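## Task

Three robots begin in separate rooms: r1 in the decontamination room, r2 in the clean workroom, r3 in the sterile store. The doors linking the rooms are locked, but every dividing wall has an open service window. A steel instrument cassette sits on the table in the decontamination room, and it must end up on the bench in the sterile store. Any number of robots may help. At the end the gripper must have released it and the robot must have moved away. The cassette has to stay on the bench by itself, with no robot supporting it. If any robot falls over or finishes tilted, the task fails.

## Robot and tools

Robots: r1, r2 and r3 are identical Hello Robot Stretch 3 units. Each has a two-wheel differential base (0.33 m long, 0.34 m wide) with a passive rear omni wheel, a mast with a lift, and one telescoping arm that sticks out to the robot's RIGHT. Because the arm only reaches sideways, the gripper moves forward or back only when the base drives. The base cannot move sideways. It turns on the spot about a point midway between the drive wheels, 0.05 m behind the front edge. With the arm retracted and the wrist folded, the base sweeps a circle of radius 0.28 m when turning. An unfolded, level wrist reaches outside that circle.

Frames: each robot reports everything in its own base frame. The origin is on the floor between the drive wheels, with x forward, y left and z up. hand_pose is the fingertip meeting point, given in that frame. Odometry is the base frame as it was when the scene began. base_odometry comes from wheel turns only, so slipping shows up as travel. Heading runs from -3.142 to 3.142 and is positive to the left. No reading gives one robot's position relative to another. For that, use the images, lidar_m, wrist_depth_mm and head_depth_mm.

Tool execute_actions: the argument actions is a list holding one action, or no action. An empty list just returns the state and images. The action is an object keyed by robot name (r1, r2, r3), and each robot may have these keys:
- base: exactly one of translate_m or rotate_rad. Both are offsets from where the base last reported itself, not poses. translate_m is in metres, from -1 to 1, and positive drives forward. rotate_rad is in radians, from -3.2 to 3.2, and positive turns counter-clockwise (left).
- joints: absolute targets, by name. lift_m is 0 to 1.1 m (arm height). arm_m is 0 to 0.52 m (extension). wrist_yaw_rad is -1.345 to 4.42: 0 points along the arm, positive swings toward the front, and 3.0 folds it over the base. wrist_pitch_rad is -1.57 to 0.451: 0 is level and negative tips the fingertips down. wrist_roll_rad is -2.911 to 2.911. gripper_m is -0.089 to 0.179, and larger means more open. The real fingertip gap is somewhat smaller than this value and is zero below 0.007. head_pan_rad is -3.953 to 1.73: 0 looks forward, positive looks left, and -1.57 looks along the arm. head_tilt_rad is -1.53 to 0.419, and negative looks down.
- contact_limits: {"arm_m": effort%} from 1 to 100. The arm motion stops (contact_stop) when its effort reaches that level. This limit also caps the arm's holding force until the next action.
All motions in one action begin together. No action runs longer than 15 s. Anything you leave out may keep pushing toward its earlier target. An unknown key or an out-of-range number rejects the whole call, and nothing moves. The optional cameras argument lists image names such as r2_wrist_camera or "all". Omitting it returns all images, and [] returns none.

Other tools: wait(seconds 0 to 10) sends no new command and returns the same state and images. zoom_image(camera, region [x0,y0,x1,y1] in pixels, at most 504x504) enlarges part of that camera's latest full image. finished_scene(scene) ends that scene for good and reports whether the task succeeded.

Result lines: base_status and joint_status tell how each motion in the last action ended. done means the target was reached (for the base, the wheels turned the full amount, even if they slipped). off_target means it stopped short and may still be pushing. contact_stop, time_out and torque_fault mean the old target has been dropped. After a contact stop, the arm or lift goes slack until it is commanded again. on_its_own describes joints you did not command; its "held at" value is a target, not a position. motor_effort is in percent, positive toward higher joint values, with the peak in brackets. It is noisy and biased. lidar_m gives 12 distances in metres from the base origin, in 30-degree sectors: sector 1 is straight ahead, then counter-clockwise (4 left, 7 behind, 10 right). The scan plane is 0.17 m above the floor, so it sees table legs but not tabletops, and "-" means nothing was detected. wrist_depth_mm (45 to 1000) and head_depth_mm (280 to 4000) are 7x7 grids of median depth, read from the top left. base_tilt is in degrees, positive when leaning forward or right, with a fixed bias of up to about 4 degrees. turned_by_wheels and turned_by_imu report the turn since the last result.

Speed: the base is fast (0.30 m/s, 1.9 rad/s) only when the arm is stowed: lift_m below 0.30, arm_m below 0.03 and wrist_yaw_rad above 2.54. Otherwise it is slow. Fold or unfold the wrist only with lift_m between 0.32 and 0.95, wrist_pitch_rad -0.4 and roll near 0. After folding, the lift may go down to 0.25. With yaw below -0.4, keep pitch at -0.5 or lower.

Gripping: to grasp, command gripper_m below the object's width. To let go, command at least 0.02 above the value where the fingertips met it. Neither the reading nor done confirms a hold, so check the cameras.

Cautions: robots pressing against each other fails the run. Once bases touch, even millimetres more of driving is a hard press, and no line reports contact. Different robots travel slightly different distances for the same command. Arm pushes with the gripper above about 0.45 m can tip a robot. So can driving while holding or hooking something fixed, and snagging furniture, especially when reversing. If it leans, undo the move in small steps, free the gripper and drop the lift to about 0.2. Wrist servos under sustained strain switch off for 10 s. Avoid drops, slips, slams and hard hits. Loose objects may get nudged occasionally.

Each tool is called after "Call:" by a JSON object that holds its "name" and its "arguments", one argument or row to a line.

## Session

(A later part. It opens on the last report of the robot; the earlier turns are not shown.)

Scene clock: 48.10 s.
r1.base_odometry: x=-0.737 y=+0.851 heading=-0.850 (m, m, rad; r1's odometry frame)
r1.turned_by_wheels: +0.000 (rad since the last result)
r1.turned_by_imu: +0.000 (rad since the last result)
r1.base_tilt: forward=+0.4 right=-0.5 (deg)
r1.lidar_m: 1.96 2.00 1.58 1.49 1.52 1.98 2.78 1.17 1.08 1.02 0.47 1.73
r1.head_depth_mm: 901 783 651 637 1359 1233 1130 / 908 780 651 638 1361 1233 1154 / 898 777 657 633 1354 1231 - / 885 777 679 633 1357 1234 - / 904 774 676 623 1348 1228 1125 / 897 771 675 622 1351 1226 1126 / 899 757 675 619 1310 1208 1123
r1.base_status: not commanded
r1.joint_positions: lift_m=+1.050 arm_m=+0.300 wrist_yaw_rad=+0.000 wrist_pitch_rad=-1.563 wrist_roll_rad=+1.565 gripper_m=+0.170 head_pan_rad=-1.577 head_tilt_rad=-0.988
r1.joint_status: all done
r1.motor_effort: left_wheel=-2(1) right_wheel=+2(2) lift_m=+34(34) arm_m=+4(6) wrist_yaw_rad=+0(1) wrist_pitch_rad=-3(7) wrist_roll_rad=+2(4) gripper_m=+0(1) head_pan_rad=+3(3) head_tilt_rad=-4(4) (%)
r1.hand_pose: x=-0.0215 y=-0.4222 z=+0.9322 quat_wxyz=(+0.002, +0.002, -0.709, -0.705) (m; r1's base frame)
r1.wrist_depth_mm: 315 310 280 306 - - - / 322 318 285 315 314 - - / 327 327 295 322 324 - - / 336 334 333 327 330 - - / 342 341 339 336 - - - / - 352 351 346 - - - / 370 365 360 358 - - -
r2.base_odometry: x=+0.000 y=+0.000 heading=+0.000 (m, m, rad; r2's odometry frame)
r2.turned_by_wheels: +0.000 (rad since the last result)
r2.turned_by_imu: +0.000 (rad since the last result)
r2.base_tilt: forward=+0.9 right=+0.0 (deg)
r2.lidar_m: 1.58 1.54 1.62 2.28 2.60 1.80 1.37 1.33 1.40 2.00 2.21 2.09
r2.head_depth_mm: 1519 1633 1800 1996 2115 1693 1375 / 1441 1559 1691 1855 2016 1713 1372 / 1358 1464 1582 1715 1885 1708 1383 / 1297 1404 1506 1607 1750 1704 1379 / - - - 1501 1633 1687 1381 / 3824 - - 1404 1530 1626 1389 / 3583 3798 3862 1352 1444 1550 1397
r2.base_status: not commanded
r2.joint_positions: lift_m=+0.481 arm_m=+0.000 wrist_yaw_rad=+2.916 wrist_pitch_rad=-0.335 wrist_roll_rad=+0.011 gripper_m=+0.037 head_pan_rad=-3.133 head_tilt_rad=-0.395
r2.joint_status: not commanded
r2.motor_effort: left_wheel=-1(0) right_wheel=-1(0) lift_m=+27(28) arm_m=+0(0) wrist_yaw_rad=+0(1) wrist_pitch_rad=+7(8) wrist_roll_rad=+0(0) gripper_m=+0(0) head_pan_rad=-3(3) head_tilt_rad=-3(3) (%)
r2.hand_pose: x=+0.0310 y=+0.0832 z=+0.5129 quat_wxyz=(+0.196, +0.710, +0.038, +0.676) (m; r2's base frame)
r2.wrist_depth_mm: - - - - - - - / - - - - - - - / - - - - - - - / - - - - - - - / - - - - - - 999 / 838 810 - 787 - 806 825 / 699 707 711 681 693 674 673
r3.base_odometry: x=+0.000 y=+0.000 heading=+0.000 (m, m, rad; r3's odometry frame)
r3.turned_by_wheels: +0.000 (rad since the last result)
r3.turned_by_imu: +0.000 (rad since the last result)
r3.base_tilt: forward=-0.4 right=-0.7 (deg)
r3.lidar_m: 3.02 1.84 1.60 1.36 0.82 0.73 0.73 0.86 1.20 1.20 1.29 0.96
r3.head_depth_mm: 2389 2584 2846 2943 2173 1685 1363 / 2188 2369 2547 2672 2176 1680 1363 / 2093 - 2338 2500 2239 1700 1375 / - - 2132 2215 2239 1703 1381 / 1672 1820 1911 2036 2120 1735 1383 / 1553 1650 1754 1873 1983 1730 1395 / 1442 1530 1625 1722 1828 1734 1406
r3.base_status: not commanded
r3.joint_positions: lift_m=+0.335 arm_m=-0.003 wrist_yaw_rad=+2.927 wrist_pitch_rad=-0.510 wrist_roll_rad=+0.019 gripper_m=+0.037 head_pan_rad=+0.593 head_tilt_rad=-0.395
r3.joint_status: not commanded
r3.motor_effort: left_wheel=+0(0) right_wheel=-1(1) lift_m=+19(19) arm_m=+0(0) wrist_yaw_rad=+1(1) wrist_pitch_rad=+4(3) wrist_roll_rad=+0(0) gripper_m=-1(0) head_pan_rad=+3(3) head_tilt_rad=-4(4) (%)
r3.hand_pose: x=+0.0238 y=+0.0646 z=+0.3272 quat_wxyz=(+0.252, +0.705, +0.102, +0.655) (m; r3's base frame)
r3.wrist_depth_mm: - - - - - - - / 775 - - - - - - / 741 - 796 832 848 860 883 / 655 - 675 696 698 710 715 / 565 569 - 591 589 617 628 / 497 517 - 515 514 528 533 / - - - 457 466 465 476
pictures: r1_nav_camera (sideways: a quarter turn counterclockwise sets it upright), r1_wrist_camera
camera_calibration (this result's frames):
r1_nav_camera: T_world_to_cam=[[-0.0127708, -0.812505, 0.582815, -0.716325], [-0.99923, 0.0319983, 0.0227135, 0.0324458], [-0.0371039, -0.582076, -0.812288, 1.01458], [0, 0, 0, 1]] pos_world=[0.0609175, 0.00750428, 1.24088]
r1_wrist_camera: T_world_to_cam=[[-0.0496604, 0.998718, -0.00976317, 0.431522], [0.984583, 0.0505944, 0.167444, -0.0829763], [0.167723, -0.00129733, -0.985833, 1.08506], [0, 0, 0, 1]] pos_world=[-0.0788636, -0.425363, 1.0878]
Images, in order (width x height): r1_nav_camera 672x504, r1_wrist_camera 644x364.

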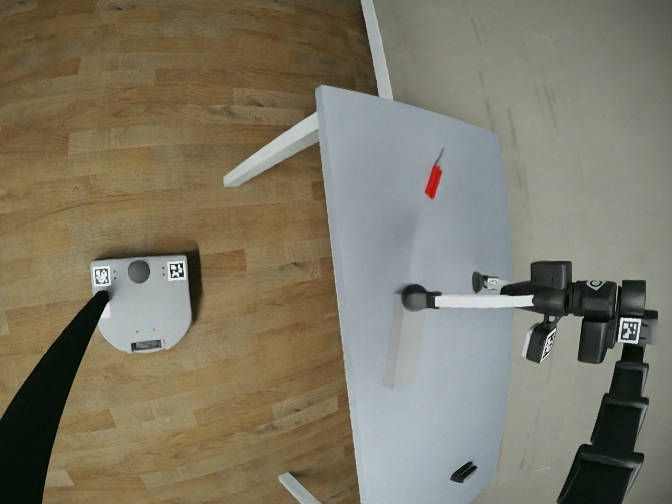

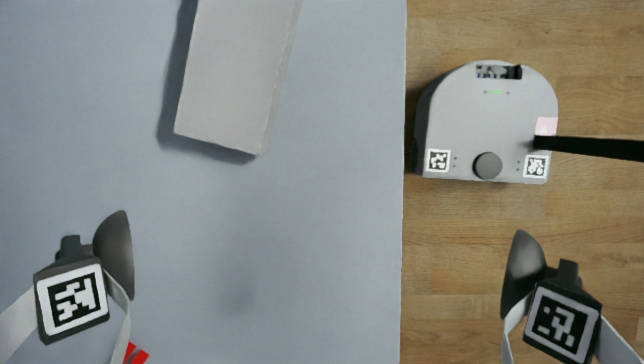

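Call:
{"name": "execute_actions", "arguments": {
  "actions": [
    {"r1":{"base":{"translate_m":-0.18},"joints":{"arm_m":0.35}}}
  ],
  "cameras": []
}}

Call:
{"name": "execute_actions", "arguments": {
  "actions": [
    {"r1":{"joints":{"lift_m":0.895}}}
  ],
  "cameras": ["r1_wrist_camera"]
}}

Call:
{"name": "execute_actions", "arguments": {
  "actions": [
    {"r1":{"joints":{"gripper_m":0.03}}}
  ],
  "cameras": []
}}

Call:
{"name": "execute_actions", "arguments": {
  "actions": [
    {"r1":{"joints":{"lift_m":1.08,"arm_m":0.0,"head_pan_rad":1.57,"head_tilt_rad":-0.3}}}
  ],
  "cameras": ["r1_wrist_camera","r1_nav_camera"]
}}

Scene clock: 57.30 s.
r1.base_odometry: x=-0.856 y=+0.986 heading=-0.850 (m, m, rad; r1's odometry frame)
r1.turned_by_wheels: +0.000 (rad since the last result)
r1.turned_by_imu: -0.001 (rad since the last result)
r1.base_tilt: forward=+0.4 right=-0.5 (deg)
r1.lidar_m: 2.13 2.18 1.57 1.48 1.51 1.95 2.61 1.00 1.10 1.04 1.05 0.60
r1.head_depth_mm: 915 783 684 1439 1366 1238 1135 / 913 780 682 1442 1354 1238 1157 / 909 779 650 635 1358 1235 - / 904 777 649 634 1357 1230 - / 906 775 655 632 1349 1227 1125 / 903 773 664 632 1351 1232 1125 / 897 770 675 630 1349 1221 1123
r1.base_status: done
r1.joint_positions: lift_m=+1.050 arm_m=+0.350 wrist_yaw_rad=+0.000 wrist_pitch_rad=-1.564 wrist_roll_rad=+1.565 gripper_m=+0.170 head_pan_rad=-1.577 head_tilt_rad=-0.988
r1.joint_status: all done
r1.motor_effort: left_wheel=-1(6) right_wheel=+2(3) lift_m=+34(34) arm_m=+4(3) wrist_yaw_rad=+0(0) wrist_pitch_rad=-3(3) wrist_roll_rad=+2(2) gripper_m=+0(0) head_pan_rad=+3(3) head_tilt_rad=-5(5) (%)
r1.hand_pose: x=-0.0215 y=-0.4721 z=+0.9322 quat_wxyz=(+0.002, +0.002, -0.709, -0.705) (m; r1's base frame)
r1.wrist_depth_mm: 312 311 306 307 305 - - / 323 321 318 310 311 - - / 325 323 322 295 318 - - / 338 335 333 300 329 - - / 344 341 336 308 335 - - / - 353 346 317 346 - - / 364 365 359 355 356 - -
r2.base_odometry: x=+0.000 y=+0.000 heading=+0.000 (m, m, rad; r2's odometry frame)
r2.turned_by_wheels: +0.000 (rad since the last result)
r2.turned_by_imu: +0.000 (rad since the last result)
r2.base_tilt: forward=+0.7 right=+0.0 (deg)
r2.lidar_m: 1.59 1.54 1.62 2.28 2.61 1.80 1.37 1.33 1.41 1.99 2.21 2.10
r2.head_depth_mm: 1523 1644 1790 1979 2090 1694 1370 / 1449 1551 1690 1846 2024 1691 1378 / 1357 1463 1577 1731 1884 1697 1382 / 1305 1414 1502 1614 1753 1700 1380 / - - - 1508 1630 1696 1387 / 3769 - - 1404 1527 1621 1385 / 3612 3885 3827 1353 1439 1561 1393
r2.base_status: not commanded
r2.joint_positions: lift_m=+0.481 arm_m=+0.000 wrist_yaw_rad=+2.916 wrist_pitch_rad=-0.335 wrist_roll_rad=+0.011 gripper_m=+0.037 head_pan_rad=-3.133 head_tilt_rad=-0.395
r2.joint_status: not commanded
r2.motor_effort: left_wheel=-1(0) right_wheel=+0(0) lift_m=+27(28) arm_m=+0(0) wrist_yaw_rad=+1(1) wrist_pitch_rad=+8(7) wrist_roll_rad=+0(1) gripper_m=+0(0) head_pan_rad=-3(2) head_tilt_rad=-3(3) (%)
r2.hand_pose: x=+0.0310 y=+0.0832 z=+0.5129 quat_wxyz=(+0.196, +0.710, +0.038, +0.676) (m; r2's base frame)
r2.wrist_depth_mm: - - - - - - - / - - - - - - - / - - - - - - - / - - - - - - - / - - - - - - 967 / 860 836 - 812 - 819 806 / 698 696 688 688 704 701 697
r3.base_odometry: x=+0.000 y=+0.000 heading=+0.000 (m, m, rad; r3's odometry frame)
r3.turned_by_wheels: +0.000 (rad since the last result)
r3.turned_by_imu: +0.001 (rad since the last result)
r3.base_tilt: forward=-0.3 right=-0.7 (deg)
r3.lidar_m: 3.02 1.83 1.61 1.36 0.82 0.73 0.73 0.86 1.20 1.20 1.30 0.96
r3.head_depth_mm: 2386 2615 2836 2942 2162 1665 1357 / 2170 2332 2556 2756 2195 1673 1372 / 2067 - 2343 2467 2221 1700 1373 / - - 2140 2219 2242 1716 1380 / 1677 1810 1928 2035 2135 1703 1392 / 1551 1646 1760 1881 2001 1742 1409 / 1447 1543 1628 1717 1815 1747 1397
r3.base_status: not commanded
r3.joint_positions: lift_m=+0.335 arm_m=-0.003 wrist_yaw_rad=+2.927 wrist_pitch_rad=-0.510 wrist_roll_rad=+0.019 gripper_m=+0.037 head_pan_rad=+0.593 head_tilt_rad=-0.395
r3.joint_status: not commanded
r3.motor_effort: left_wheel=+0(0) right_wheel=-1(0) lift_m=+19(19) arm_m=+0(0) wrist_yaw_rad=+0(0) wrist_pitch_rad=+3(3) wrist_roll_rad=+0(0) gripper_m=-1(0) head_pan_rad=+3(3) head_tilt_rad=-4(3) (%)
r3.hand_pose: x=+0.0238 y=+0.0646 z=+0.3272 quat_wxyz=(+0.252, +0.705, +0.102, +0.655) (m; r3's base frame)
r3.wrist_depth_mm: - - - - - - - / 791 - - - - - - / 752 - 814 828 845 851 880 / 646 - 680 685 688 706 716 / 553 570 - 589 609 588 616 / 501 515 - 512 518 519 538 / - - - 456 460 469 468
pictures: none
No camera images: the call's "cameras" was empty. Leave "cameras" out to get every camera's image.

Scene clock: 59.53 s.
r1.base_odometry: x=-0.856 y=+0.986 heading=-0.850 (m, m, rad; r1's odometry frame)
r1.turned_by_wheels: +0.000 (rad since the last result)
r1.turned_by_imu: +0.000 (rad since the last result)
r1.base_tilt: forward=+0.4 right=-0.5 (deg)
r1.lidar_m: 2.13 2.17 1.57 1.48 1.50 1.95 2.60 1.00 1.10 1.03 1.06 0.60
r1.head_depth_mm: - - 684 1446 1364 1235 1135 / 850 763 682 1435 1360 1232 1165 / - 748 658 636 1356 1232 - / 929 747 648 1034 1357 1229 - / 901 775 656 633 1355 1226 1125 / 901 772 663 632 1347 1226 1120 / 900 771 674 630 1347 1226 1123
r1.base_status: not commanded
r1.joint_positions: lift_m=+0.895 arm_m=+0.350 wrist_yaw_rad=+0.000 wrist_pitch_rad=-1.564 wrist_roll_rad=+1.565 gripper_m=+0.170 head_pan_rad=-1.577 head_tilt_rad=-0.988
r1.joint_status: all done
r1.motor_effort: left_wheel=-1(1) right_wheel=+2(2) lift_m=+28(27) arm_m=+4(4) wrist_yaw_rad=+0(0) wrist_pitch_rad=-3(3) wrist_roll_rad=+2(2) gripper_m=-1(1) head_pan_rad=+3(3) head_tilt_rad=-4(4) (%)
r1.hand_pose: x=-0.0215 y=-0.4721 z=+0.7774 quat_wxyz=(+0.002, +0.002, -0.709, -0.705) (m; r1's base frame)
r1.wrist_depth_mm: 164 163 162 161 160 159 868 / 169 167 166 165 164 163 884 / 172 172 168 167 167 166 - / 178 176 142 141 171 172 956 / 182 181 145 144 176 176 959 / - 186 150 149 182 180 967 / 194 191 153 152 186 186 -
r2.base_odometry: x=+0.000 y=+0.000 heading=+0.000 (m, m, rad; r2's odometry frame)
r2.turned_by_wheels: +0.000 (rad since the last result)
r2.turned_by_imu: +0.000 (rad since the last result)
r2.base_tilt: forward=+0.7 right=+0.0 (deg)
r2.lidar_m: 1.58 1.54 1.63 2.28 2.61 1.80 1.37 1.34 1.40 2.00 2.21 2.09
r2.head_depth_mm: 1519 1633 1795 1977 2090 1705 1370 / 1446 1556 1685 1844 2011 1693 1376 / 1353 1458 1571 1726 1898 1699 1381 / 1302 1408 1511 1602 1756 1712 1383 / - - - 1509 1639 1704 1385 / 3803 - - 1399 1527 1617 1394 / 3616 3868 3815 1356 1436 1560 1400
r2.base_status: not commanded
r2.joint_positions: lift_m=+0.481 arm_m=+0.000 wrist_yaw_rad=+2.916 wrist_pitch_rad=-0.335 wrist_roll_rad=+0.011 gripper_m=+0.037 head_pan_rad=-3.133 head_tilt_rad=-0.395
r2.joint_status: not commanded
r2.motor_effort: left_wheel=+0(0) right_wheel=-1(0) lift_m=+28(27) arm_m=+0(0) wrist_yaw_rad=+1(1) wrist_pitch_rad=+7(7) wrist_roll_rad=+0(0) gripper_m=+0(0) head_pan_rad=-3(3) head_tilt_rad=-3(3) (%)
r2.hand_pose: x=+0.0310 y=+0.0832 z=+0.5129 quat_wxyz=(+0.196, +0.710, +0.038, +0.676) (m; r2's base frame)
r2.wrist_depth_mm: - - - - - - - / - - - - - - - / - - - - - - - / - - - - - - - / - - - 979 - - - / 822 840 - 807 - 835 805 / 707 707 698 695 695 710 679
r3.base_odometry: x=+0.000 y=+0.000 heading=+0.000 (m, m, rad; r3's odometry frame)
r3.turned_by_wheels: +0.000 (rad since the last result)
r3.turned_by_imu: +0.000 (rad since the last result)
r3.base_tilt: forward=-0.5 right=-0.7 (deg)
r3.lidar_m: 3.04 1.84 1.61 1.36 0.82 0.73 0.73 0.86 1.20 1.20 1.29 0.96
r3.head_depth_mm: 2376 2610 2899 2944 2187 1682 1360 / 2172 2344 2513 2717 2182 1678 1368 / 2089 - 2340 2500 2200 1703 1378 / - - 2137 2240 2215 1696 1376 / 1661 1804 1916 2029 2106 1727 1393 / 1557 1645 1740 1852 1999 1723 1399 / 1457 1542 1624 1727 1820 1717 1411
r3.base_status: not commanded
r3.joint_positions: lift_m=+0.335 arm_m=-0.003 wrist_yaw_rad=+2.927 wrist_pitch_rad=-0.510 wrist_roll_rad=+0.019 gripper_m=+0.037 head_pan_rad=+0.593 head_tilt_rad=-0.395
r3.joint_status: not commanded
r3.motor_effort: left_wheel=-1(0) right_wheel=+0(1) lift_m=+19(19) arm_m=+0(0) wrist_yaw_rad=+0(1) wrist_pitch_rad=+3(3) wrist_roll_rad=+0(0) gripper_m=-1(1) head_pan_rad=+3(3) head_tilt_rad=-3(3) (%)
r3.hand_pose: x=+0.0238 y=+0.0646 z=+0.3272 quat_wxyz=(+0.252, +0.705, +0.102, +0.655) (m; r3's base frame)
r3.wrist_depth_mm: - - - - - - - / 774 - - - - - - / 757 - 813 815 850 892 870 / 668 - 665 695 689 715 714 / 578 572 - 594 584 609 610 / 489 510 - 517 516 530 537 / - - - 457 456 464 471
pictures: r1_wrist_camera
camera_calibration (this result's frames):
r1_wrist_camera: T_world_to_cam=[[-0.049659, 0.998722, -0.00940172, 0.479581], [0.984583, 0.0505324, 0.167462, -0.0545863], [0.167723, -0.000940773, -0.985834, 0.932631], [0, 0, 0, 1]] pos_world=[-0.0788636, -0.475333, 0.933069]
Images, in order (width x height): r1_wrist_camera 644x364.

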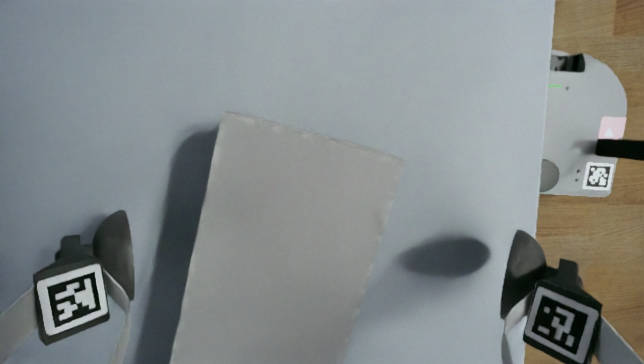

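Scene clock: 61.43 s.
r1.base_odometry: x=-0.856 y=+0.986 heading=-0.850 (m, m, rad; r1's odometry frame)
r1.turned_by_wheels: +0.000 (rad since the last result)
r1.turned_by_imu: +0.000 (rad since the last result)
r1.base_tilt: forward=+0.4 right=-0.5 (deg)
r1.lidar_m: 2.13 2.18 1.57 1.48 1.51 1.96 2.60 1.00 1.10 1.04 1.06 0.60
r1.head_depth_mm: - - 684 1440 1356 1237 1132 / 851 764 683 1447 1356 1238 1161 / - 749 659 635 1357 1234 - / 928 746 644 633 1352 1231 - / 903 776 644 634 1344 1225 1128 / 901 772 654 631 1353 1232 1121 / 903 769 673 630 1352 1223 1120
r1.base_status: not commanded
r1.joint_positions: lift_m=+0.895 arm_m=+0.350 wrist_yaw_rad=+0.000 wrist_pitch_rad=-1.574 wrist_roll_rad=+1.568 gripper_m=+0.031 head_pan_rad=-1.577 head_tilt_rad=-0.988
r1.joint_status: all done
r1.motor_effort: left_wheel=-1(1) right_wheel=+2(2) lift_m=+28(28) arm_m=+3(4) wrist_yaw_rad=+0(0) wrist_pitch_rad=+2(5) wrist_roll_rad=+1(2) gripper_m=-26(100) head_pan_rad=+3(3) head_tilt_rad=-5(4) (%)
r1.hand_pose: x=-0.0215 y=-0.4694 z=+0.7777 quat_wxyz=(+0.001, +0.001, -0.706, -0.709) (m; r1's base frame)
r1.wrist_depth_mm: 163 162 161 161 160 159 854 / 167 166 166 164 165 163 896 / 171 170 168 167 169 167 - / 175 175 173 141 141 173 931 / 180 180 146 144 144 177 945 / 185 183 150 149 148 182 968 / 191 190 156 152 186 - -
r2.base_odometry: x=+0.000 y=+0.000 heading=+0.000 (m, m, rad; r2's odometry frame)
r2.turned_by_wheels: +0.000 (rad since the last result)
r2.turned_by_imu: +0.000 (rad since the last result)
r2.base_tilt: forward=+0.9 right=+0.0 (deg)
r2.lidar_m: 1.58 1.54 1.62 2.28 2.60 1.81 1.37 1.33 1.40 2.00 2.20 2.09
r2.head_depth_mm: 1520 1641 1797 1977 2122 1693 1370 / 1436 1552 1685 1843 2020 1691 1382 / 1354 1460 1578 1716 1888 1701 1382 / 1299 1410 1509 1601 1756 1693 1379 / - - - 1508 1634 1690 1385 / 3809 - - 1402 1528 1622 1388 / 3649 3841 3891 1355 1443 1561 1398
r2.base_status: not commanded
r2.joint_positions: lift_m=+0.481 arm_m=+0.000 wrist_yaw_rad=+2.916 wrist_pitch_rad=-0.335 wrist_roll_rad=+0.011 gripper_m=+0.037 head_pan_rad=-3.133 head_tilt_rad=-0.395
r2.joint_status: not commanded
r2.motor_effort: left_wheel=+0(1) right_wheel=+0(1) lift_m=+26(27) arm_m=+0(0) wrist_yaw_rad=+0(1) wrist_pitch_rad=+8(8) wrist_roll_rad=+0(0) gripper_m=+1(0) head_pan_rad=-3(3) head_tilt_rad=-3(3) (%)
r2.hand_pose: x=+0.0310 y=+0.0832 z=+0.5129 quat_wxyz=(+0.196, +0.710, +0.038, +0.676) (m; r2's base frame)
r2.wrist_depth_mm: - - - - - - - / - - - - - - - / - - - - - - - / - - - - - - - / - - - 998 - - - / 834 834 - 808 - 835 815 / 693 693 704 691 707 683 679
r3.base_odometry: x=+0.000 y=+0.000 heading=+0.000 (m, m, rad; r3's odometry frame)
r3.turned_by_wheels: +0.000 (rad since the last result)
r3.turned_by_imu: +0.000 (rad since the last result)
r3.base_tilt: forward=-0.4 right=-0.7 (deg)
r3.lidar_m: 3.02 1.83 1.61 1.35 0.82 0.73 0.73 0.87 1.20 1.20 1.29 0.96
r3.head_depth_mm: 2345 2562 2852 2936 2173 1675 1357 / 2159 2318 2531 2759 2194 1681 1368 / 2078 - 2314 2481 2212 1691 1371 / - - 2120 2244 2242 1696 1378 / 1672 1803 1911 2031 2118 1715 1383 / 1549 1650 1745 1865 2022 1726 1402 / 1451 1533 1633 1719 1821 1724 1410
r3.base_status: not commanded
r3.joint_positions: lift_m=+0.335 arm_m=-0.003 wrist_yaw_rad=+2.927 wrist_pitch_rad=-0.510 wrist_roll_rad=+0.019 gripper_m=+0.037 head_pan_rad=+0.593 head_tilt_rad=-0.395
r3.joint_status: not commanded
r3.motor_effort: left_wheel=+1(0) right_wheel=-1(1) lift_m=+19(19) arm_m=+0(0) wrist_yaw_rad=+0(0) wrist_pitch_rad=+3(4) wrist_roll_rad=+0(0) gripper_m=-1(1) head_pan_rad=+3(3) head_tilt_rad=-3(3) (%)
r3.hand_pose: x=+0.0238 y=+0.0646 z=+0.3272 quat_wxyz=(+0.252, +0.705, +0.102, +0.655) (m; r3's base frame)
r3.wrist_depth_mm: - - - - - - - / 767 - - - - - - / 748 - 817 807 831 868 870 / 652 - 672 683 698 708 724 / 557 562 - 588 599 605 608 / 493 518 - 507 519 537 534 / - - - 454 454 466 461
pictures: none
No camera images: the call's "cameras" was empty. Leave "cameras" out to get every camera's image.

Scene clock: 65.20 s.
r1.base_odometry: x=-0.856 y=+0.986 heading=-0.850 (m, m, rad; r1's odometry frame)
r1.turned_by_wheels: +0.000 (rad since the last result)
r1.turned_by_imu: +0.000 (rad since the last result)
r1.base_tilt: forward=+0.3 right=-0.5 (deg)
r1.lidar_m: 2.13 2.18 1.57 1.48 1.51 1.95 2.60 1.00 1.10 1.04 1.06 0.60
r1.head_depth_mm: 1317 1404 1493 1589 1712 1822 1557 / 1313 1394 1471 1577 1689 1817 1551 / 1380 - - 1577 1680 1779 1541 / 1401 - - 1567 1665 1769 1538 / 3889 - - 1554 1645 1746 1538 / 3890 - - 1535 1632 1732 1525 / 3952 - - 1524 1613 1719 1526
r1.base_status: not commanded
r1.joint_positions: lift_m=+1.080 arm_m=+0.001 wrist_yaw_rad=+0.000 wrist_pitch_rad=-1.564 wrist_roll_rad=+1.568 gripper_m=+0.033 head_pan_rad=+1.563 head_tilt_rad=-0.310
r1.joint_status: all done
joint sent to its limit — the command would take r1.arm_m past its lower limit, so that joint was sent only as far as its limit.
r1.motor_effort: left_wheel=-1(1) right_wheel=+2(2) lift_m=+34(39) arm_m=-4(5) wrist_yaw_rad=+0(0) wrist_pitch_rad=-3(8) wrist_roll_rad=+1(1) gripper_m=+0(25) head_pan_rad=+3(46) head_tilt_rad=+3(28) (%)
r1.hand_pose: x=-0.0215 y=-0.1236 z=+0.9622 quat_wxyz=(+0.001, +0.001, -0.709, -0.705) (m; r1's base frame)
r1.wrist_depth_mm: 345 - - - - - - / 351 - - - - - - / 333 - - - - - - / 337 - - - - - - / 347 - - - - - - / 353 - - - - - - / 403 407 - - - - -
r2.base_odometry: x=+0.000 y=+0.000 heading=+0.000 (m, m, rad; r2's odometry frame)
r2.turned_by_wheels: +0.000 (rad since the last result)
r2.turned_by_imu: +0.000 (rad since the last result)
r2.base_tilt: forward=+0.8 right=+0.1 (deg)
r2.lidar_m: 1.57 1.54 1.63 2.28 2.59 1.80 1.36 1.33 1.41 2.00 2.21 2.09
r2.head_depth_mm: 1514 1636 1792 1965 2104 1695 1375 / 1448 1548 1705 1849 2023 1694 1372 / 1358 1458 1575 1727 1906 1707 1383 / 1305 1421 1503 1614 1755 1700 1382 / - - - 1512 1638 1703 1384 / 3739 - - 1405 1529 1621 1390 / 3612 3842 3870 1355 1432 1561 1392
r2.base_status: not commanded
r2.joint_positions: lift_m=+0.481 arm_m=+0.000 wrist_yaw_rad=+2.916 wrist_pitch_rad=-0.335 wrist_roll_rad=+0.011 gripper_m=+0.037 head_pan_rad=-3.133 head_tilt_rad=-0.395
r2.joint_status: not commanded
r2.motor_effort: left_wheel=-1(0) right_wheel=+0(1) lift_m=+27(27) arm_m=+0(0) wrist_yaw_rad=+0(0) wrist_pitch_rad=+7(8) wrist_roll_rad=+0(0) gripper_m=+0(0) head_pan_rad=-3(3) head_tilt_rad=-3(3) (%)
r2.hand_pose: x=+0.0310 y=+0.0832 z=+0.5129 quat_wxyz=(+0.196, +0.710, +0.038, +0.676) (m; r2's base frame)
r2.wrist_depth_mm: - - - - - - - / - - - - - - - / - - - - - - - / - - - - - - - / - - - - - - 983 / 842 824 - 807 - 822 838 / 700 696 686 693 695 684 700
r3.base_odometry: x=+0.000 y=+0.000 heading=+0.000 (m, m, rad; r3's odometry frame)
r3.turned_by_wheels: +0.000 (rad since the last result)
r3.turned_by_imu: +0.000 (rad since the last result)
r3.base_tilt: forward=-0.5 right=-0.7 (deg)
r3.lidar_m: 3.01 1.83 1.61 1.36 0.82 0.73 0.73 0.86 1.20 1.20 1.29 0.96
r3.head_depth_mm: 2348 2623 2845 2984 2167 1680 1356 / 2130 2359 2521 2743 2179 1682 1373 / 2072 - 2352 2440 2208 1698 1368 / - - 2114 2248 2233 1714 1393 / 1666 1805 1924 2037 2109 1722 1392 / 1558 1643 1756 1864 2007 1733 1400 / 1450 1541 1624 1721 1822 1731 1399
r3.base_status: not commanded
r3.joint_positions: lift_m=+0.335 arm_m=-0.003 wrist_yaw_rad=+2.927 wrist_pitch_rad=-0.510 wrist_roll_rad=+0.019 gripper_m=+0.037 head_pan_rad=+0.593 head_tilt_rad=-0.395
r3.joint_status: not commanded
r3.motor_effort: left_wheel=+0(1) right_wheel=-1(1) lift_m=+19(19) arm_m=+0(0) wrist_yaw_rad=+1(0) wrist_pitch_rad=+3(3) wrist_roll_rad=+0(0) gripper_m=+0(1) head_pan_rad=+3(2) head_tilt_rad=-4(3) (%)
r3.hand_pose: x=+0.0238 y=+0.0646 z=+0.3272 quat_wxyz=(+0.252, +0.705, +0.102, +0.655) (m; r3's base frame)
r3.wrist_depth_mm: - - - - - - - / 769 - - - - - - / 758 - 820 838 839 852 858 / 654 - 673 695 688 717 720 / 565 575 - 578 604 596 614 / 497 514 - 518 520 519 537 / - - - 455 461 465 471
pictures: r1_nav_camera (sideways: a quarter turn counterclockwise sets it upright), r1_wrist_camera
camera_calibration (this result's frames):
r1_nav_camera: T_world_to_cam=[[0.0100083, 0.267102, 0.963616, -1.21294], [0.999103, -0.0423331, 0.00135729, 0.0480484], [0.0411554, 0.962738, -0.267286, 0.305062], [0, 0, 0, 1]] pos_world=[-0.0484207, 0.0323164, 1.25028]
r1_wrist_camera: T_world_to_cam=[[-0.0467503, 0.998867, -0.00888062, 0.132841], [0.984722, 0.0475775, 0.167505, -0.103539], [0.167738, -0.000914022, -0.985831, 1.1151], [0, 0, 0, 1]] pos_world=[-0.0788777, -0.126746, 1.11783]
Images, in order (width x height): r1_nav_camera 672x504, r1_wrist_camera 644x364.

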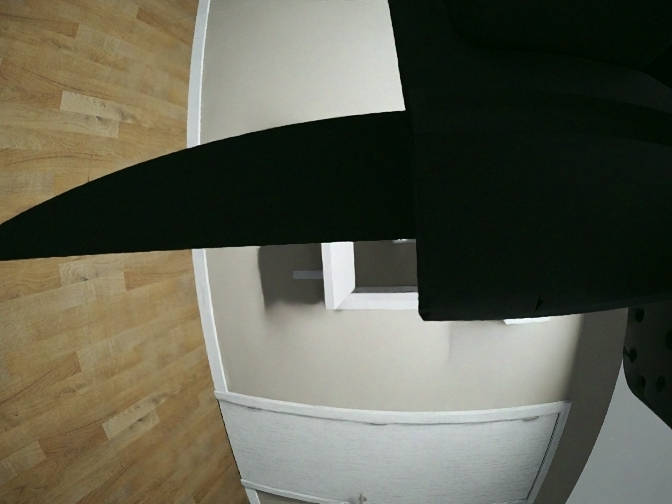

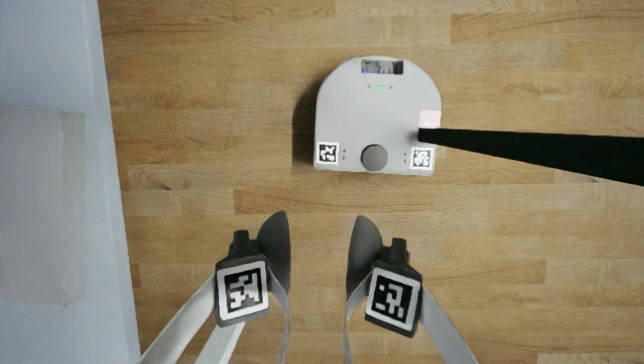

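Call:
{"name": "execute_actions", "arguments": {
  "actions": [
    {"r1":{"base":{"translate_m":0.05},"joints":{"arm_m":0.28,"gripper_m":0.17}}}
  ],
  "cameras": []
}}

Call:
{"name": "execute_actions", "arguments": {
  "actions": [
    {"r1":{"joints":{"lift_m":0.89}}}
  ],
  "cameras": ["r1_wrist_camera"]
}}

Call:
{"name": "execute_actions", "arguments": {
  "actions": [
    {"r1":{"joints":{"gripper_m":-0.04}}}
  ],
  "cameras": []
}}

Call:
{"name": "execute_actions", "arguments": {
  "actions": [
    {"r1":{"joints":{"lift_m":1.08}}}
  ],
  "cameras": ["r1_wrist_camera"]
}}

Scene clock: 73.80 s.
r1.base_odometry: x=-0.823 y=+0.949 heading=-0.850 (m, m, rad; r1's odometry frame)
r1.turned_by_wheels: +0.000 (rad since the last result)
r1.turned_by_imu: +0.001 (rad since the last result)
r1.base_tilt: forward=+0.4 right=-0.5 (deg)
r1.lidar_m: 2.08 2.13 1.57 1.48 1.51 1.96 2.65 1.05 1.10 1.03 1.05 0.56
r1.head_depth_mm: 1325 1405 1491 1607 1718 1820 1556 / 1314 1391 1482 1584 1696 1814 1551 / 1322 - 1524 1577 1683 1800 1548 / 1400 - - 1564 1668 1782 1547 / 3919 - - 1558 1654 1756 1533 / 3833 - - 1531 1639 1743 1529 / 3964 - - 1527 1620 1731 1518
r1.base_status: done
r1.joint_positions: lift_m=+1.080 arm_m=+0.280 wrist_yaw_rad=+0.000 wrist_pitch_rad=-1.564 wrist_roll_rad=+1.568 gripper_m=+0.170 head_pan_rad=+1.563 head_tilt_rad=-0.310
r1.joint_status: all done
r1.motor_effort: left_wheel=-2(3) right_wheel=+2(6) lift_m=+34(34) arm_m=+3(6) wrist_yaw_rad=+0(0) wrist_pitch_rad=-2(3) wrist_roll_rad=+1(1) gripper_m=+0(89) head_pan_rad=+3(3) head_tilt_rad=+4(3) (%)
r1.hand_pose: x=-0.0215 y=-0.4020 z=+0.9622 quat_wxyz=(+0.001, +0.001, -0.709, -0.705) (m; r1's base frame)
r1.wrist_depth_mm: 342 342 337 339 - - - / 347 351 346 315 - - - / 358 358 350 319 - - - / 367 362 362 327 - - - / 379 375 373 338 - - - / - 390 382 381 - - - / 395 399 392 392 - - -
r2.base_odometry: x=+0.000 y=+0.000 heading=+0.000 (m, m, rad; r2's odometry frame)
r2.turned_by_wheels: +0.000 (rad since the last result)
r2.turned_by_imu: +0.000 (rad since the last result)
r2.base_tilt: forward=+0.7 right=+0.0 (deg)
r2.lidar_m: 1.59 1.54 1.62 2.28 2.60 1.80 1.37 1.33 1.40 1.99 2.21 2.09
r2.head_depth_mm: 1526 1641 1790 1985 2107 1685 1376 / 1431 1551 1691 1861 2027 1691 1379 / 1361 1462 1578 1714 1888 1692 1368 / 1300 1408 1503 1603 1745 1702 1381 / - - - 1497 1642 1689 1392 / 3826 - - 1407 1533 1613 1395 / 3568 3794 3836 1352 1439 1557 1389
r2.base_status: not commanded
r2.joint_positions: lift_m=+0.481 arm_m=+0.000 wrist_yaw_rad=+2.916 wrist_pitch_rad=-0.335 wrist_roll_rad=+0.011 gripper_m=+0.037 head_pan_rad=-3.133 head_tilt_rad=-0.395
r2.joint_status: not commanded
r2.motor_effort: left_wheel=+0(0) right_wheel=+0(1) lift_m=+28(27) arm_m=+0(0) wrist_yaw_rad=+0(1) wrist_pitch_rad=+7(8) wrist_roll_rad=+0(0) gripper_m=+0(1) head_pan_rad=-3(3) head_tilt_rad=-4(3) (%)
r2.hand_pose: x=+0.0310 y=+0.0832 z=+0.5129 quat_wxyz=(+0.196, +0.710, +0.038, +0.676) (m; r2's base frame)
r2.wrist_depth_mm: - - - - - - - / - - - - - - - / - - - - - - - / - - - - - - - / - - - 992 - 986 963 / 854 838 - 791 - 815 798 / 712 716 701 695 685 693 689
r3.base_odometry: x=+0.000 y=+0.000 heading=+0.000 (m, m, rad; r3's odometry frame)
r3.turned_by_wheels: +0.000 (rad since the last result)
r3.turned_by_imu: +0.001 (rad since the last result)
r3.base_tilt: forward=-0.5 right=-0.7 (deg)
r3.lidar_m: 3.02 1.84 1.61 1.36 0.82 0.73 0.73 0.87 1.20 1.20 1.29 0.96
r3.head_depth_mm: 2382 2566 2885 2943 2161 1671 1370 / 2150 2334 2545 2748 2194 1684 1360 / 2087 - 2313 2477 2217 1691 1380 / - - 2132 2274 2239 1718 1376 / 1673 1809 1898 2039 2104 1723 1388 / 1557 1657 1760 1869 1985 1729 1403 / 1449 1545 1621 1730 1828 1734 1397
r3.base_status: not commanded
r3.joint_positions: lift_m=+0.335 arm_m=-0.003 wrist_yaw_rad=+2.927 wrist_pitch_rad=-0.510 wrist_roll_rad=+0.019 gripper_m=+0.037 head_pan_rad=+0.593 head_tilt_rad=-0.395
r3.joint_status: not commanded
r3.motor_effort: left_wheel=+0(1) right_wheel=-1(1) lift_m=+19(19) arm_m=+0(0) wrist_yaw_rad=+0(0) wrist_pitch_rad=+3(4) wrist_roll_rad=+0(0) gripper_m=+0(0) head_pan_rad=+2(3) head_tilt_rad=-3(3) (%)
r3.hand_pose: x=+0.0238 y=+0.0646 z=+0.3272 quat_wxyz=(+0.252, +0.705, +0.102, +0.655) (m; r3's base frame)
r3.wrist_depth_mm: - - - - - - - / 775 - - - - - - / 745 - 827 823 825 874 897 / 659 - 675 691 704 715 719 / 573 568 - 592 592 594 614 / 494 524 - 510 519 530 524 / - - - 455 458 462 470
pictures: none
No camera images: the call's "cameras" was empty. Leave "cameras" out to get every camera's image.

Scene clock: 76.37 s.
r1.base_odometry: x=-0.823 y=+0.949 heading=-0.850 (m, m, rad; r1's odometry frame)
r1.turned_by_wheels: +0.000 (rad since the last result)
r1.turned_by_imu: +0.000 (rad since the last result)
r1.base_tilt: forward=+0.4 right=-0.5 (deg)
r1.lidar_m: 2.08 2.13 1.57 1.48 1.51 1.96 2.65 1.05 1.10 1.03 1.05 0.56
r1.head_depth_mm: 1321 1401 1492 1597 1715 1831 1560 / 1314 1387 1482 1578 1701 1810 1550 / 1316 - 1523 1568 1687 1801 1548 / 1399 - - 1573 1661 1773 1545 / 3903 - - 1559 1650 1754 1540 / 3852 - - 1540 1637 1738 1531 / 3949 - - 1527 1618 1723 1534
r1.base_status: not commanded
r1.joint_positions: lift_m=+0.890 arm_m=+0.280 wrist_yaw_rad=+0.000 wrist_pitch_rad=-1.564 wrist_roll_rad=+1.568 gripper_m=+0.170 head_pan_rad=+1.563 head_tilt_rad=-0.310
r1.joint_status: all done
r1.motor_effort: left_wheel=-1(2) right_wheel=+2(2) lift_m=+28(30) arm_m=+3(3) wrist_yaw_rad=+0(0) wrist_pitch_rad=-2(3) wrist_roll_rad=+1(1) gripper_m=+0(0) head_pan_rad=+3(3) head_tilt_rad=+3(3) (%)
r1.hand_pose: x=-0.0215 y=-0.4020 z=+0.7725 quat_wxyz=(+0.001, +0.001, -0.709, -0.705) (m; r1's base frame)
r1.wrist_depth_mm: 159 159 127 126 857 823 860 / 163 162 130 129 161 - 878 / 167 166 133 132 163 - 891 / 172 171 137 137 169 953 919 / 176 175 140 140 954 949 968 / - 179 144 143 969 999 985 / 188 185 148 148 - - -
r2.base_odometry: x=+0.000 y=+0.000 heading=+0.000 (m, m, rad; r2's odometry frame)
r2.turned_by_wheels: +0.000 (rad since the last result)
r2.turned_by_imu: +0.000 (rad since the last result)
r2.base_tilt: forward=+0.7 right=+0.1 (deg)
r2.lidar_m: 1.58 1.54 1.63 2.28 2.60 1.80 1.37 1.33 1.40 2.00 2.21 2.10
r2.head_depth_mm: 1525 1635 1789 2005 2112 1695 1372 / 1434 1560 1691 1861 2023 1688 1383 / 1357 1456 1572 1717 1900 1705 1375 / 1298 1409 1499 1608 1733 1697 1380 / - - - 1511 1627 1695 1383 / 3758 - - 1400 1538 1623 1384 / 3619 3776 3931 1348 1442 1557 1398
r2.base_status: not commanded
r2.joint_positions: lift_m=+0.481 arm_m=+0.000 wrist_yaw_rad=+2.916 wrist_pitch_rad=-0.335 wrist_roll_rad=+0.011 gripper_m=+0.037 head_pan_rad=-3.133 head_tilt_rad=-0.395
r2.joint_status: not commanded
r2.motor_effort: left_wheel=-1(0) right_wheel=-1(1) lift_m=+27(27) arm_m=+0(0) wrist_yaw_rad=+0(1) wrist_pitch_rad=+7(7) wrist_roll_rad=+0(0) gripper_m=+0(1) head_pan_rad=-3(3) head_tilt_rad=-3(3) (%)
r2.hand_pose: x=+0.0310 y=+0.0832 z=+0.5129 quat_wxyz=(+0.196, +0.710, +0.038, +0.676) (m; r2's base frame)
r2.wrist_depth_mm: - - - - - - - / - - - - - - - / - - - - - - - / - - - - - - - / - - - - - - 974 / 841 828 - 800 - 809 808 / 692 704 712 692 685 702 695
r3.base_odometry: x=+0.000 y=+0.000 heading=+0.000 (m, m, rad; r3's odometry frame)
r3.turned_by_wheels: +0.000 (rad since the last result)
r3.turned_by_imu: +0.000 (rad since the last result)
r3.base_tilt: forward=-0.4 right=-0.8 (deg)
r3.lidar_m: 3.03 1.83 1.61 1.36 0.82 0.73 0.73 0.87 1.20 1.20 1.29 0.97
r3.head_depth_mm: 2353 2590 2846 2959 2151 1661 1368 / 2167 2351 2528 2723 2209 1694 1373 / 2085 - 2347 2438 2185 1692 1371 / - - 2133 2243 2204 1708 1383 / 1665 1821 1907 2030 2106 1698 1390 / 1538 1653 1750 1859 2013 1742 1406 / 1456 1535 1640 1736 1812 1746 1409
r3.base_status: not commanded
r3.joint_positions: lift_m=+0.335 arm_m=-0.003 wrist_yaw_rad=+2.927 wrist_pitch_rad=-0.510 wrist_roll_rad=+0.019 gripper_m=+0.037 head_pan_rad=+0.593 head_tilt_rad=-0.395
r3.joint_status: not commanded
r3.motor_effort: left_wheel=+0(1) right_wheel=+0(1) lift_m=+19(19) arm_m=+0(0) wrist_yaw_rad=-1(0) wrist_pitch_rad=+4(3) wrist_roll_rad=+0(0) gripper_m=-1(1) head_pan_rad=+2(3) head_tilt_rad=-3(3) (%)
r3.hand_pose: x=+0.0238 y=+0.0646 z=+0.3272 quat_wxyz=(+0.252, +0.705, +0.102, +0.655) (m; r3's base frame)
r3.wrist_depth_mm: - - - - - - - / 784 - - - - - - / 757 - 829 826 831 859 891 / 652 - 678 675 707 712 725 / 567 564 - 586 599 607 612 / 496 517 - 512 518 524 545 / - - - 450 462 471 471
pictures: r1_wrist_camera
camera_calibration (this result's frames):
r1_wrist_camera: T_world_to_cam=[[-0.046513, 0.998878, -0.00885014, 0.409186], [0.984734, 0.0473385, 0.167507, -0.0586153], [0.167738, -0.000923781, -0.985831, 0.927792], [0, 0, 0, 1]] pos_world=[-0.0788731, -0.405095, 0.928086]
Images, in order (width x height): r1_wrist_camera 644x364.

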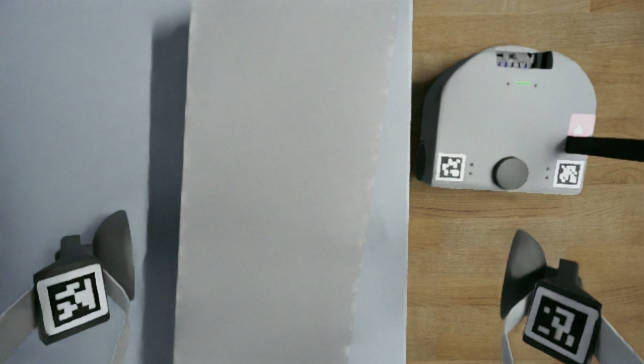

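Scene clock: 78.97 s.
r1.base_odometry: x=-0.823 y=+0.949 heading=-0.850 (m, m, rad; r1's odometry frame)
r1.turned_by_wheels: +0.000 (rad since the last result)
r1.turned_by_imu: +0.000 (rad since the last result)
r1.base_tilt: forward=+0.3 right=-0.5 (deg)
r1.lidar_m: 2.09 2.12 1.58 1.48 1.51 1.96 2.66 1.05 1.10 1.03 1.05 0.56
r1.head_depth_mm: 1321 1400 1492 1593 1703 1823 1560 / 1311 1393 1476 1580 1692 1798 1561 / 1317 - 1515 1568 1688 1803 1544 / 1411 - - 1573 1664 1773 1539 / 3830 - - 1555 1650 1753 1535 / 3866 - - 1542 1637 1739 1531 / 3973 - - 1524 1616 1713 1523
r1.base_status: not commanded
r1.joint_positions: lift_m=+0.891 arm_m=+0.280 wrist_yaw_rad=+0.003 wrist_pitch_rad=-1.548 wrist_roll_rad=+1.567 gripper_m=-0.035 head_pan_rad=+1.563 head_tilt_rad=-0.310
r1.joint_status: gripper_m off_target (ended at -0.035, target -0.040)
r1.motor_effort: left_wheel=-2(2) right_wheel=+3(3) lift_m=+18(28) arm_m=+2(3) wrist_yaw_rad=-2(3) wrist_pitch_rad=-10(17) wrist_roll_rad=+1(1) gripper_m=-100(100) head_pan_rad=+3(3) head_tilt_rad=+3(3) (%)
r1.hand_pose: x=-0.0216 y=-0.4062 z=+0.7726 quat_wxyz=(+0.003, +0.002, -0.715, -0.699) (m; r1's base frame)
r1.wrist_depth_mm: 163 161 159 127 127 847 832 / 168 165 133 131 130 - 865 / 171 170 136 134 133 - 893 / 176 176 140 137 137 890 909 / 181 178 143 141 141 912 931 / 187 184 146 145 143 961 958 / 190 189 151 148 182 - 972
r2.base_odometry: x=+0.000 y=+0.000 heading=+0.000 (m, m, rad; r2's odometry frame)
r2.turned_by_wheels: +0.000 (rad since the last result)
r2.turned_by_imu: +0.000 (rad since the last result)
r2.base_tilt: forward=+0.9 right=-0.1 (deg)
r2.lidar_m: 1.58 1.55 1.62 2.28 2.59 1.80 1.37 1.34 1.40 2.00 2.21 2.09
r2.head_depth_mm: 1521 1637 1784 1977 2110 1701 1383 / 1447 1561 1685 1862 2016 1686 1377 / 1357 1456 1585 1713 1892 1701 1381 / 1308 1406 1512 1606 1757 1709 1382 / - - - 1512 1628 1699 1389 / 3797 - - 1404 1533 1633 1386 / 3583 3845 3889 1347 1437 1560 1396
r2.base_status: not commanded
r2.joint_positions: lift_m=+0.481 arm_m=+0.000 wrist_yaw_rad=+2.916 wrist_pitch_rad=-0.335 wrist_roll_rad=+0.011 gripper_m=+0.037 head_pan_rad=-3.133 head_tilt_rad=-0.395
r2.joint_status: not commanded
r2.motor_effort: left_wheel=+0(1) right_wheel=+0(1) lift_m=+27(27) arm_m=+0(0) wrist_yaw_rad=+1(1) wrist_pitch_rad=+7(8) wrist_roll_rad=+0(0) gripper_m=+0(0) head_pan_rad=-3(3) head_tilt_rad=-3(3) (%)
r2.hand_pose: x=+0.0310 y=+0.0832 z=+0.5129 quat_wxyz=(+0.196, +0.710, +0.038, +0.676) (m; r2's base frame)
r2.wrist_depth_mm: - - - - - - - / - - - - - - - / - - - - - - - / - - - - - - - / - - - - - 974 988 / 810 821 - 807 - 806 816 / 702 708 690 693 693 685 683
r3.base_odometry: x=+0.000 y=+0.000 heading=+0.000 (m, m, rad; r3's odometry frame)
r3.turned_by_wheels: +0.000 (rad since the last result)
r3.turned_by_imu: +0.000 (rad since the last result)
r3.base_tilt: forward=-0.4 right=-0.7 (deg)
r3.lidar_m: 3.02 1.83 1.61 1.35 0.82 0.73 0.73 0.87 1.20 1.20 1.29 0.96
r3.head_depth_mm: 2372 2604 2852 2931 2183 1681 1364 / 2176 2323 2522 2754 2176 1688 1370 / 2090 - 2363 2480 2204 1695 1373 / - - 2128 2248 2198 1707 1390 / 1672 1826 1917 2041 2124 1719 1389 / 1570 1648 1747 1862 1993 1746 1409 / 1455 1542 1622 1727 1828 1743 1403
r3.base_status: not commanded
r3.joint_positions: lift_m=+0.335 arm_m=-0.003 wrist_yaw_rad=+2.927 wrist_pitch_rad=-0.510 wrist_roll_rad=+0.019 gripper_m=+0.037 head_pan_rad=+0.593 head_tilt_rad=-0.395
r3.joint_status: not commanded
r3.motor_effort: left_wheel=+0(0) right_wheel=-1(1) lift_m=+19(19) arm_m=+0(0) wrist_yaw_rad=+0(2) wrist_pitch_rad=+4(4) wrist_roll_rad=+0(0) gripper_m=-1(0) head_pan_rad=+2(2) head_tilt_rad=-3(3) (%)
r3.hand_pose: x=+0.0238 y=+0.0646 z=+0.3272 quat_wxyz=(+0.252, +0.705, +0.102, +0.655) (m; r3's base frame)
r3.wrist_depth_mm: - - - - - - - / 771 - - - - - - / 762 - 813 838 830 850 884 / 646 - 677 693 698 711 741 / 566 568 - 585 597 611 598 / 494 511 - 522 511 527 522 / - - - 462 460 463 470
pictures: none
No camera images: the call's "cameras" was empty. Leave "cameras" out to get every camera's image.

Scene clock: 81.53 s.
r1.base_odometry: x=-0.823 y=+0.949 heading=-0.850 (m, m, rad; r1's odometry frame)
r1.turned_by_wheels: +0.000 (rad since the last result)
r1.turned_by_imu: +0.000 (rad since the last result)
r1.base_tilt: forward=+0.4 right=-0.6 (deg)
r1.lidar_m: 2.09 2.13 1.58 1.48 1.51 1.96 2.65 1.05 1.10 1.03 1.05 0.56
r1.head_depth_mm: 1324 1405 1491 1601 1706 1820 1560 / 1312 1390 1480 1584 1701 1815 1553 / 1323 - 1525 1576 1683 1797 1548 / 1392 - - 1573 1667 1765 1545 / 3913 - - 1560 1657 1754 1537 / 3880 - - 1537 1640 1742 1531 / 3927 - - 1524 1622 1727 1535
r1.base_status: not commanded
r1.joint_positions: lift_m=+1.080 arm_m=+0.280 wrist_yaw_rad=+0.001 wrist_pitch_rad=-1.564 wrist_roll_rad=+1.568 gripper_m=-0.024 head_pan_rad=+1.563 head_tilt_rad=-0.310
r1.joint_status: all done
r1.on_its_own: gripper_m is held at -0.026, not at your -0.040, by its stall guard, which is still easing
r1.motor_effort: left_wheel=-1(1) right_wheel=+1(3) lift_m=+37(36) arm_m=+2(1) wrist_yaw_rad=-1(2) wrist_pitch_rad=-3(15) wrist_roll_rad=+1(1) gripper_m=-45(100) head_pan_rad=+3(3) head_tilt_rad=+3(2) (%)
r1.hand_pose: x=-0.0216 y=-0.4021 z=+0.9621 quat_wxyz=(+0.002, +0.001, -0.709, -0.705) (m; r1's base frame)
r1.wrist_depth_mm: 341 336 121 120 119 - - / 349 347 124 122 122 - - / 356 356 127 125 125 - - / 362 366 130 128 128 - - / 379 372 132 130 131 - - / 385 385 135 134 133 - - / 400 396 140 137 - - -
r2.base_odometry: x=+0.000 y=+0.000 heading=+0.000 (m, m, rad; r2's odometry frame)
r2.turned_by_wheels: +0.000 (rad since the last result)
r2.turned_by_imu: +0.000 (rad since the last result)
r2.base_tilt: forward=+0.8 right=+0.1 (deg)
r2.lidar_m: 1.58 1.54 1.62 2.28 2.60 1.80 1.37 1.34 1.41 2.00 2.21 2.09
r2.head_depth_mm: 1535 1642 1786 1988 2110 1690 1371 / 1437 1556 1688 1858 2011 1700 1379 / 1353 1462 1578 1730 1900 1706 1384 / 1309 1411 1505 1605 1751 1709 1377 / - - - 1504 1635 1693 1390 / 3771 - - 1396 1530 1620 1386 / 3549 3816 3857 1354 1440 1563 1398
r2.base_status: not commanded
r2.joint_positions: lift_m=+0.481 arm_m=+0.000 wrist_yaw_rad=+2.916 wrist_pitch_rad=-0.335 wrist_roll_rad=+0.011 gripper_m=+0.037 head_pan_rad=-3.133 head_tilt_rad=-0.395
r2.joint_status: not commanded
r2.motor_effort: left_wheel=+0(1) right_wheel=+0(0) lift_m=+28(27) arm_m=+0(0) wrist_yaw_rad=+1(1) wrist_pitch_rad=+7(7) wrist_roll_rad=+0(0) gripper_m=+0(1) head_pan_rad=-3(3) head_tilt_rad=-3(2) (%)
r2.hand_pose: x=+0.0310 y=+0.0832 z=+0.5129 quat_wxyz=(+0.196, +0.710, +0.038, +0.676) (m; r2's base frame)
r2.wrist_depth_mm: - - - - - - - / - - - - - - - / - - - - - - - / - - - - - - - / - - - 987 - 989 994 / 840 826 - 806 - 822 797 / 709 687 692 686 717 700 692
r3.base_odometry: x=+0.000 y=+0.000 heading=+0.000 (m, m, rad; r3's odometry frame)
r3.turned_by_wheels: +0.000 (rad since the last result)
r3.turned_by_imu: +0.000 (rad since the last result)
r3.base_tilt: forward=-0.5 right=-0.8 (deg)
r3.lidar_m: 3.03 1.83 1.60 1.36 0.82 0.73 0.73 0.87 1.20 1.20 1.29 0.96
r3.head_depth_mm: 2384 2614 2887 2979 2177 1668 1360 / 2148 2319 2534 2712 2189 1694 1371 / 2065 - 2311 2473 2212 1696 1377 / - - 2147 2221 2206 1714 1385 / 1664 1815 1913 2027 2116 1718 1382 / 1565 1657 1753 1869 1991 1719 1395 / 1447 1534 1626 1723 1832 1748 1404
r3.base_status: not commanded
r3.joint_positions: lift_m=+0.335 arm_m=-0.003 wrist_yaw_rad=+2.927 wrist_pitch_rad=-0.510 wrist_roll_rad=+0.019 gripper_m=+0.037 head_pan_rad=+0.593 head_tilt_rad=-0.395
r3.joint_status: not commanded
r3.motor_effort: left_wheel=+0(1) right_wheel=-1(1) lift_m=+19(19) arm_m=+0(0) wrist_yaw_rad=+0(1) wrist_pitch_rad=+3(3) wrist_roll_rad=+1(0) gripper_m=-1(1) head_pan_rad=+3(2) head_tilt_rad=-3(4) (%)
r3.hand_pose: x=+0.0238 y=+0.0646 z=+0.3272 quat_wxyz=(+0.252, +0.705, +0.102, +0.655) (m; r3's base frame)
r3.wrist_depth_mm: - - - - - - - / 776 - - - - - - / 770 - 811 821 834 860 864 / 652 - 676 684 699 729 716 / 574 567 - 591 599 601 612 / 497 516 - 514 524 528 534 / - - - 457 461 466 471
pictures: r1_wrist_camera
camera_calibration (this result's frames):
r1_wrist_camera: T_world_to_cam=[[-0.0480529, 0.998805, -0.00894572, 0.411033], [0.98466, 0.0488726, 0.1675, -0.0897249], [0.167737, -0.000759651, -0.985832, 1.11479], [0, 0, 0, 1]] pos_world=[-0.0788918, -0.40531, 1.11771]
Images, in order (width x height): r1_wrist_camera 644x364.

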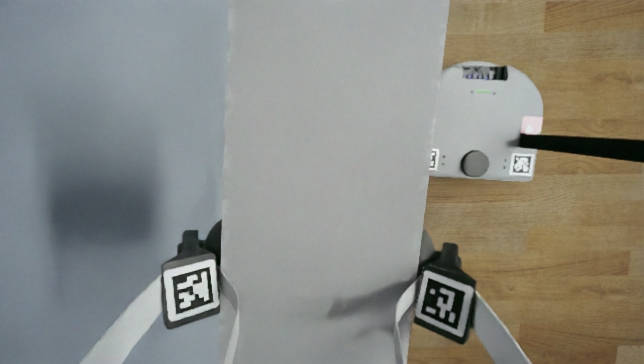

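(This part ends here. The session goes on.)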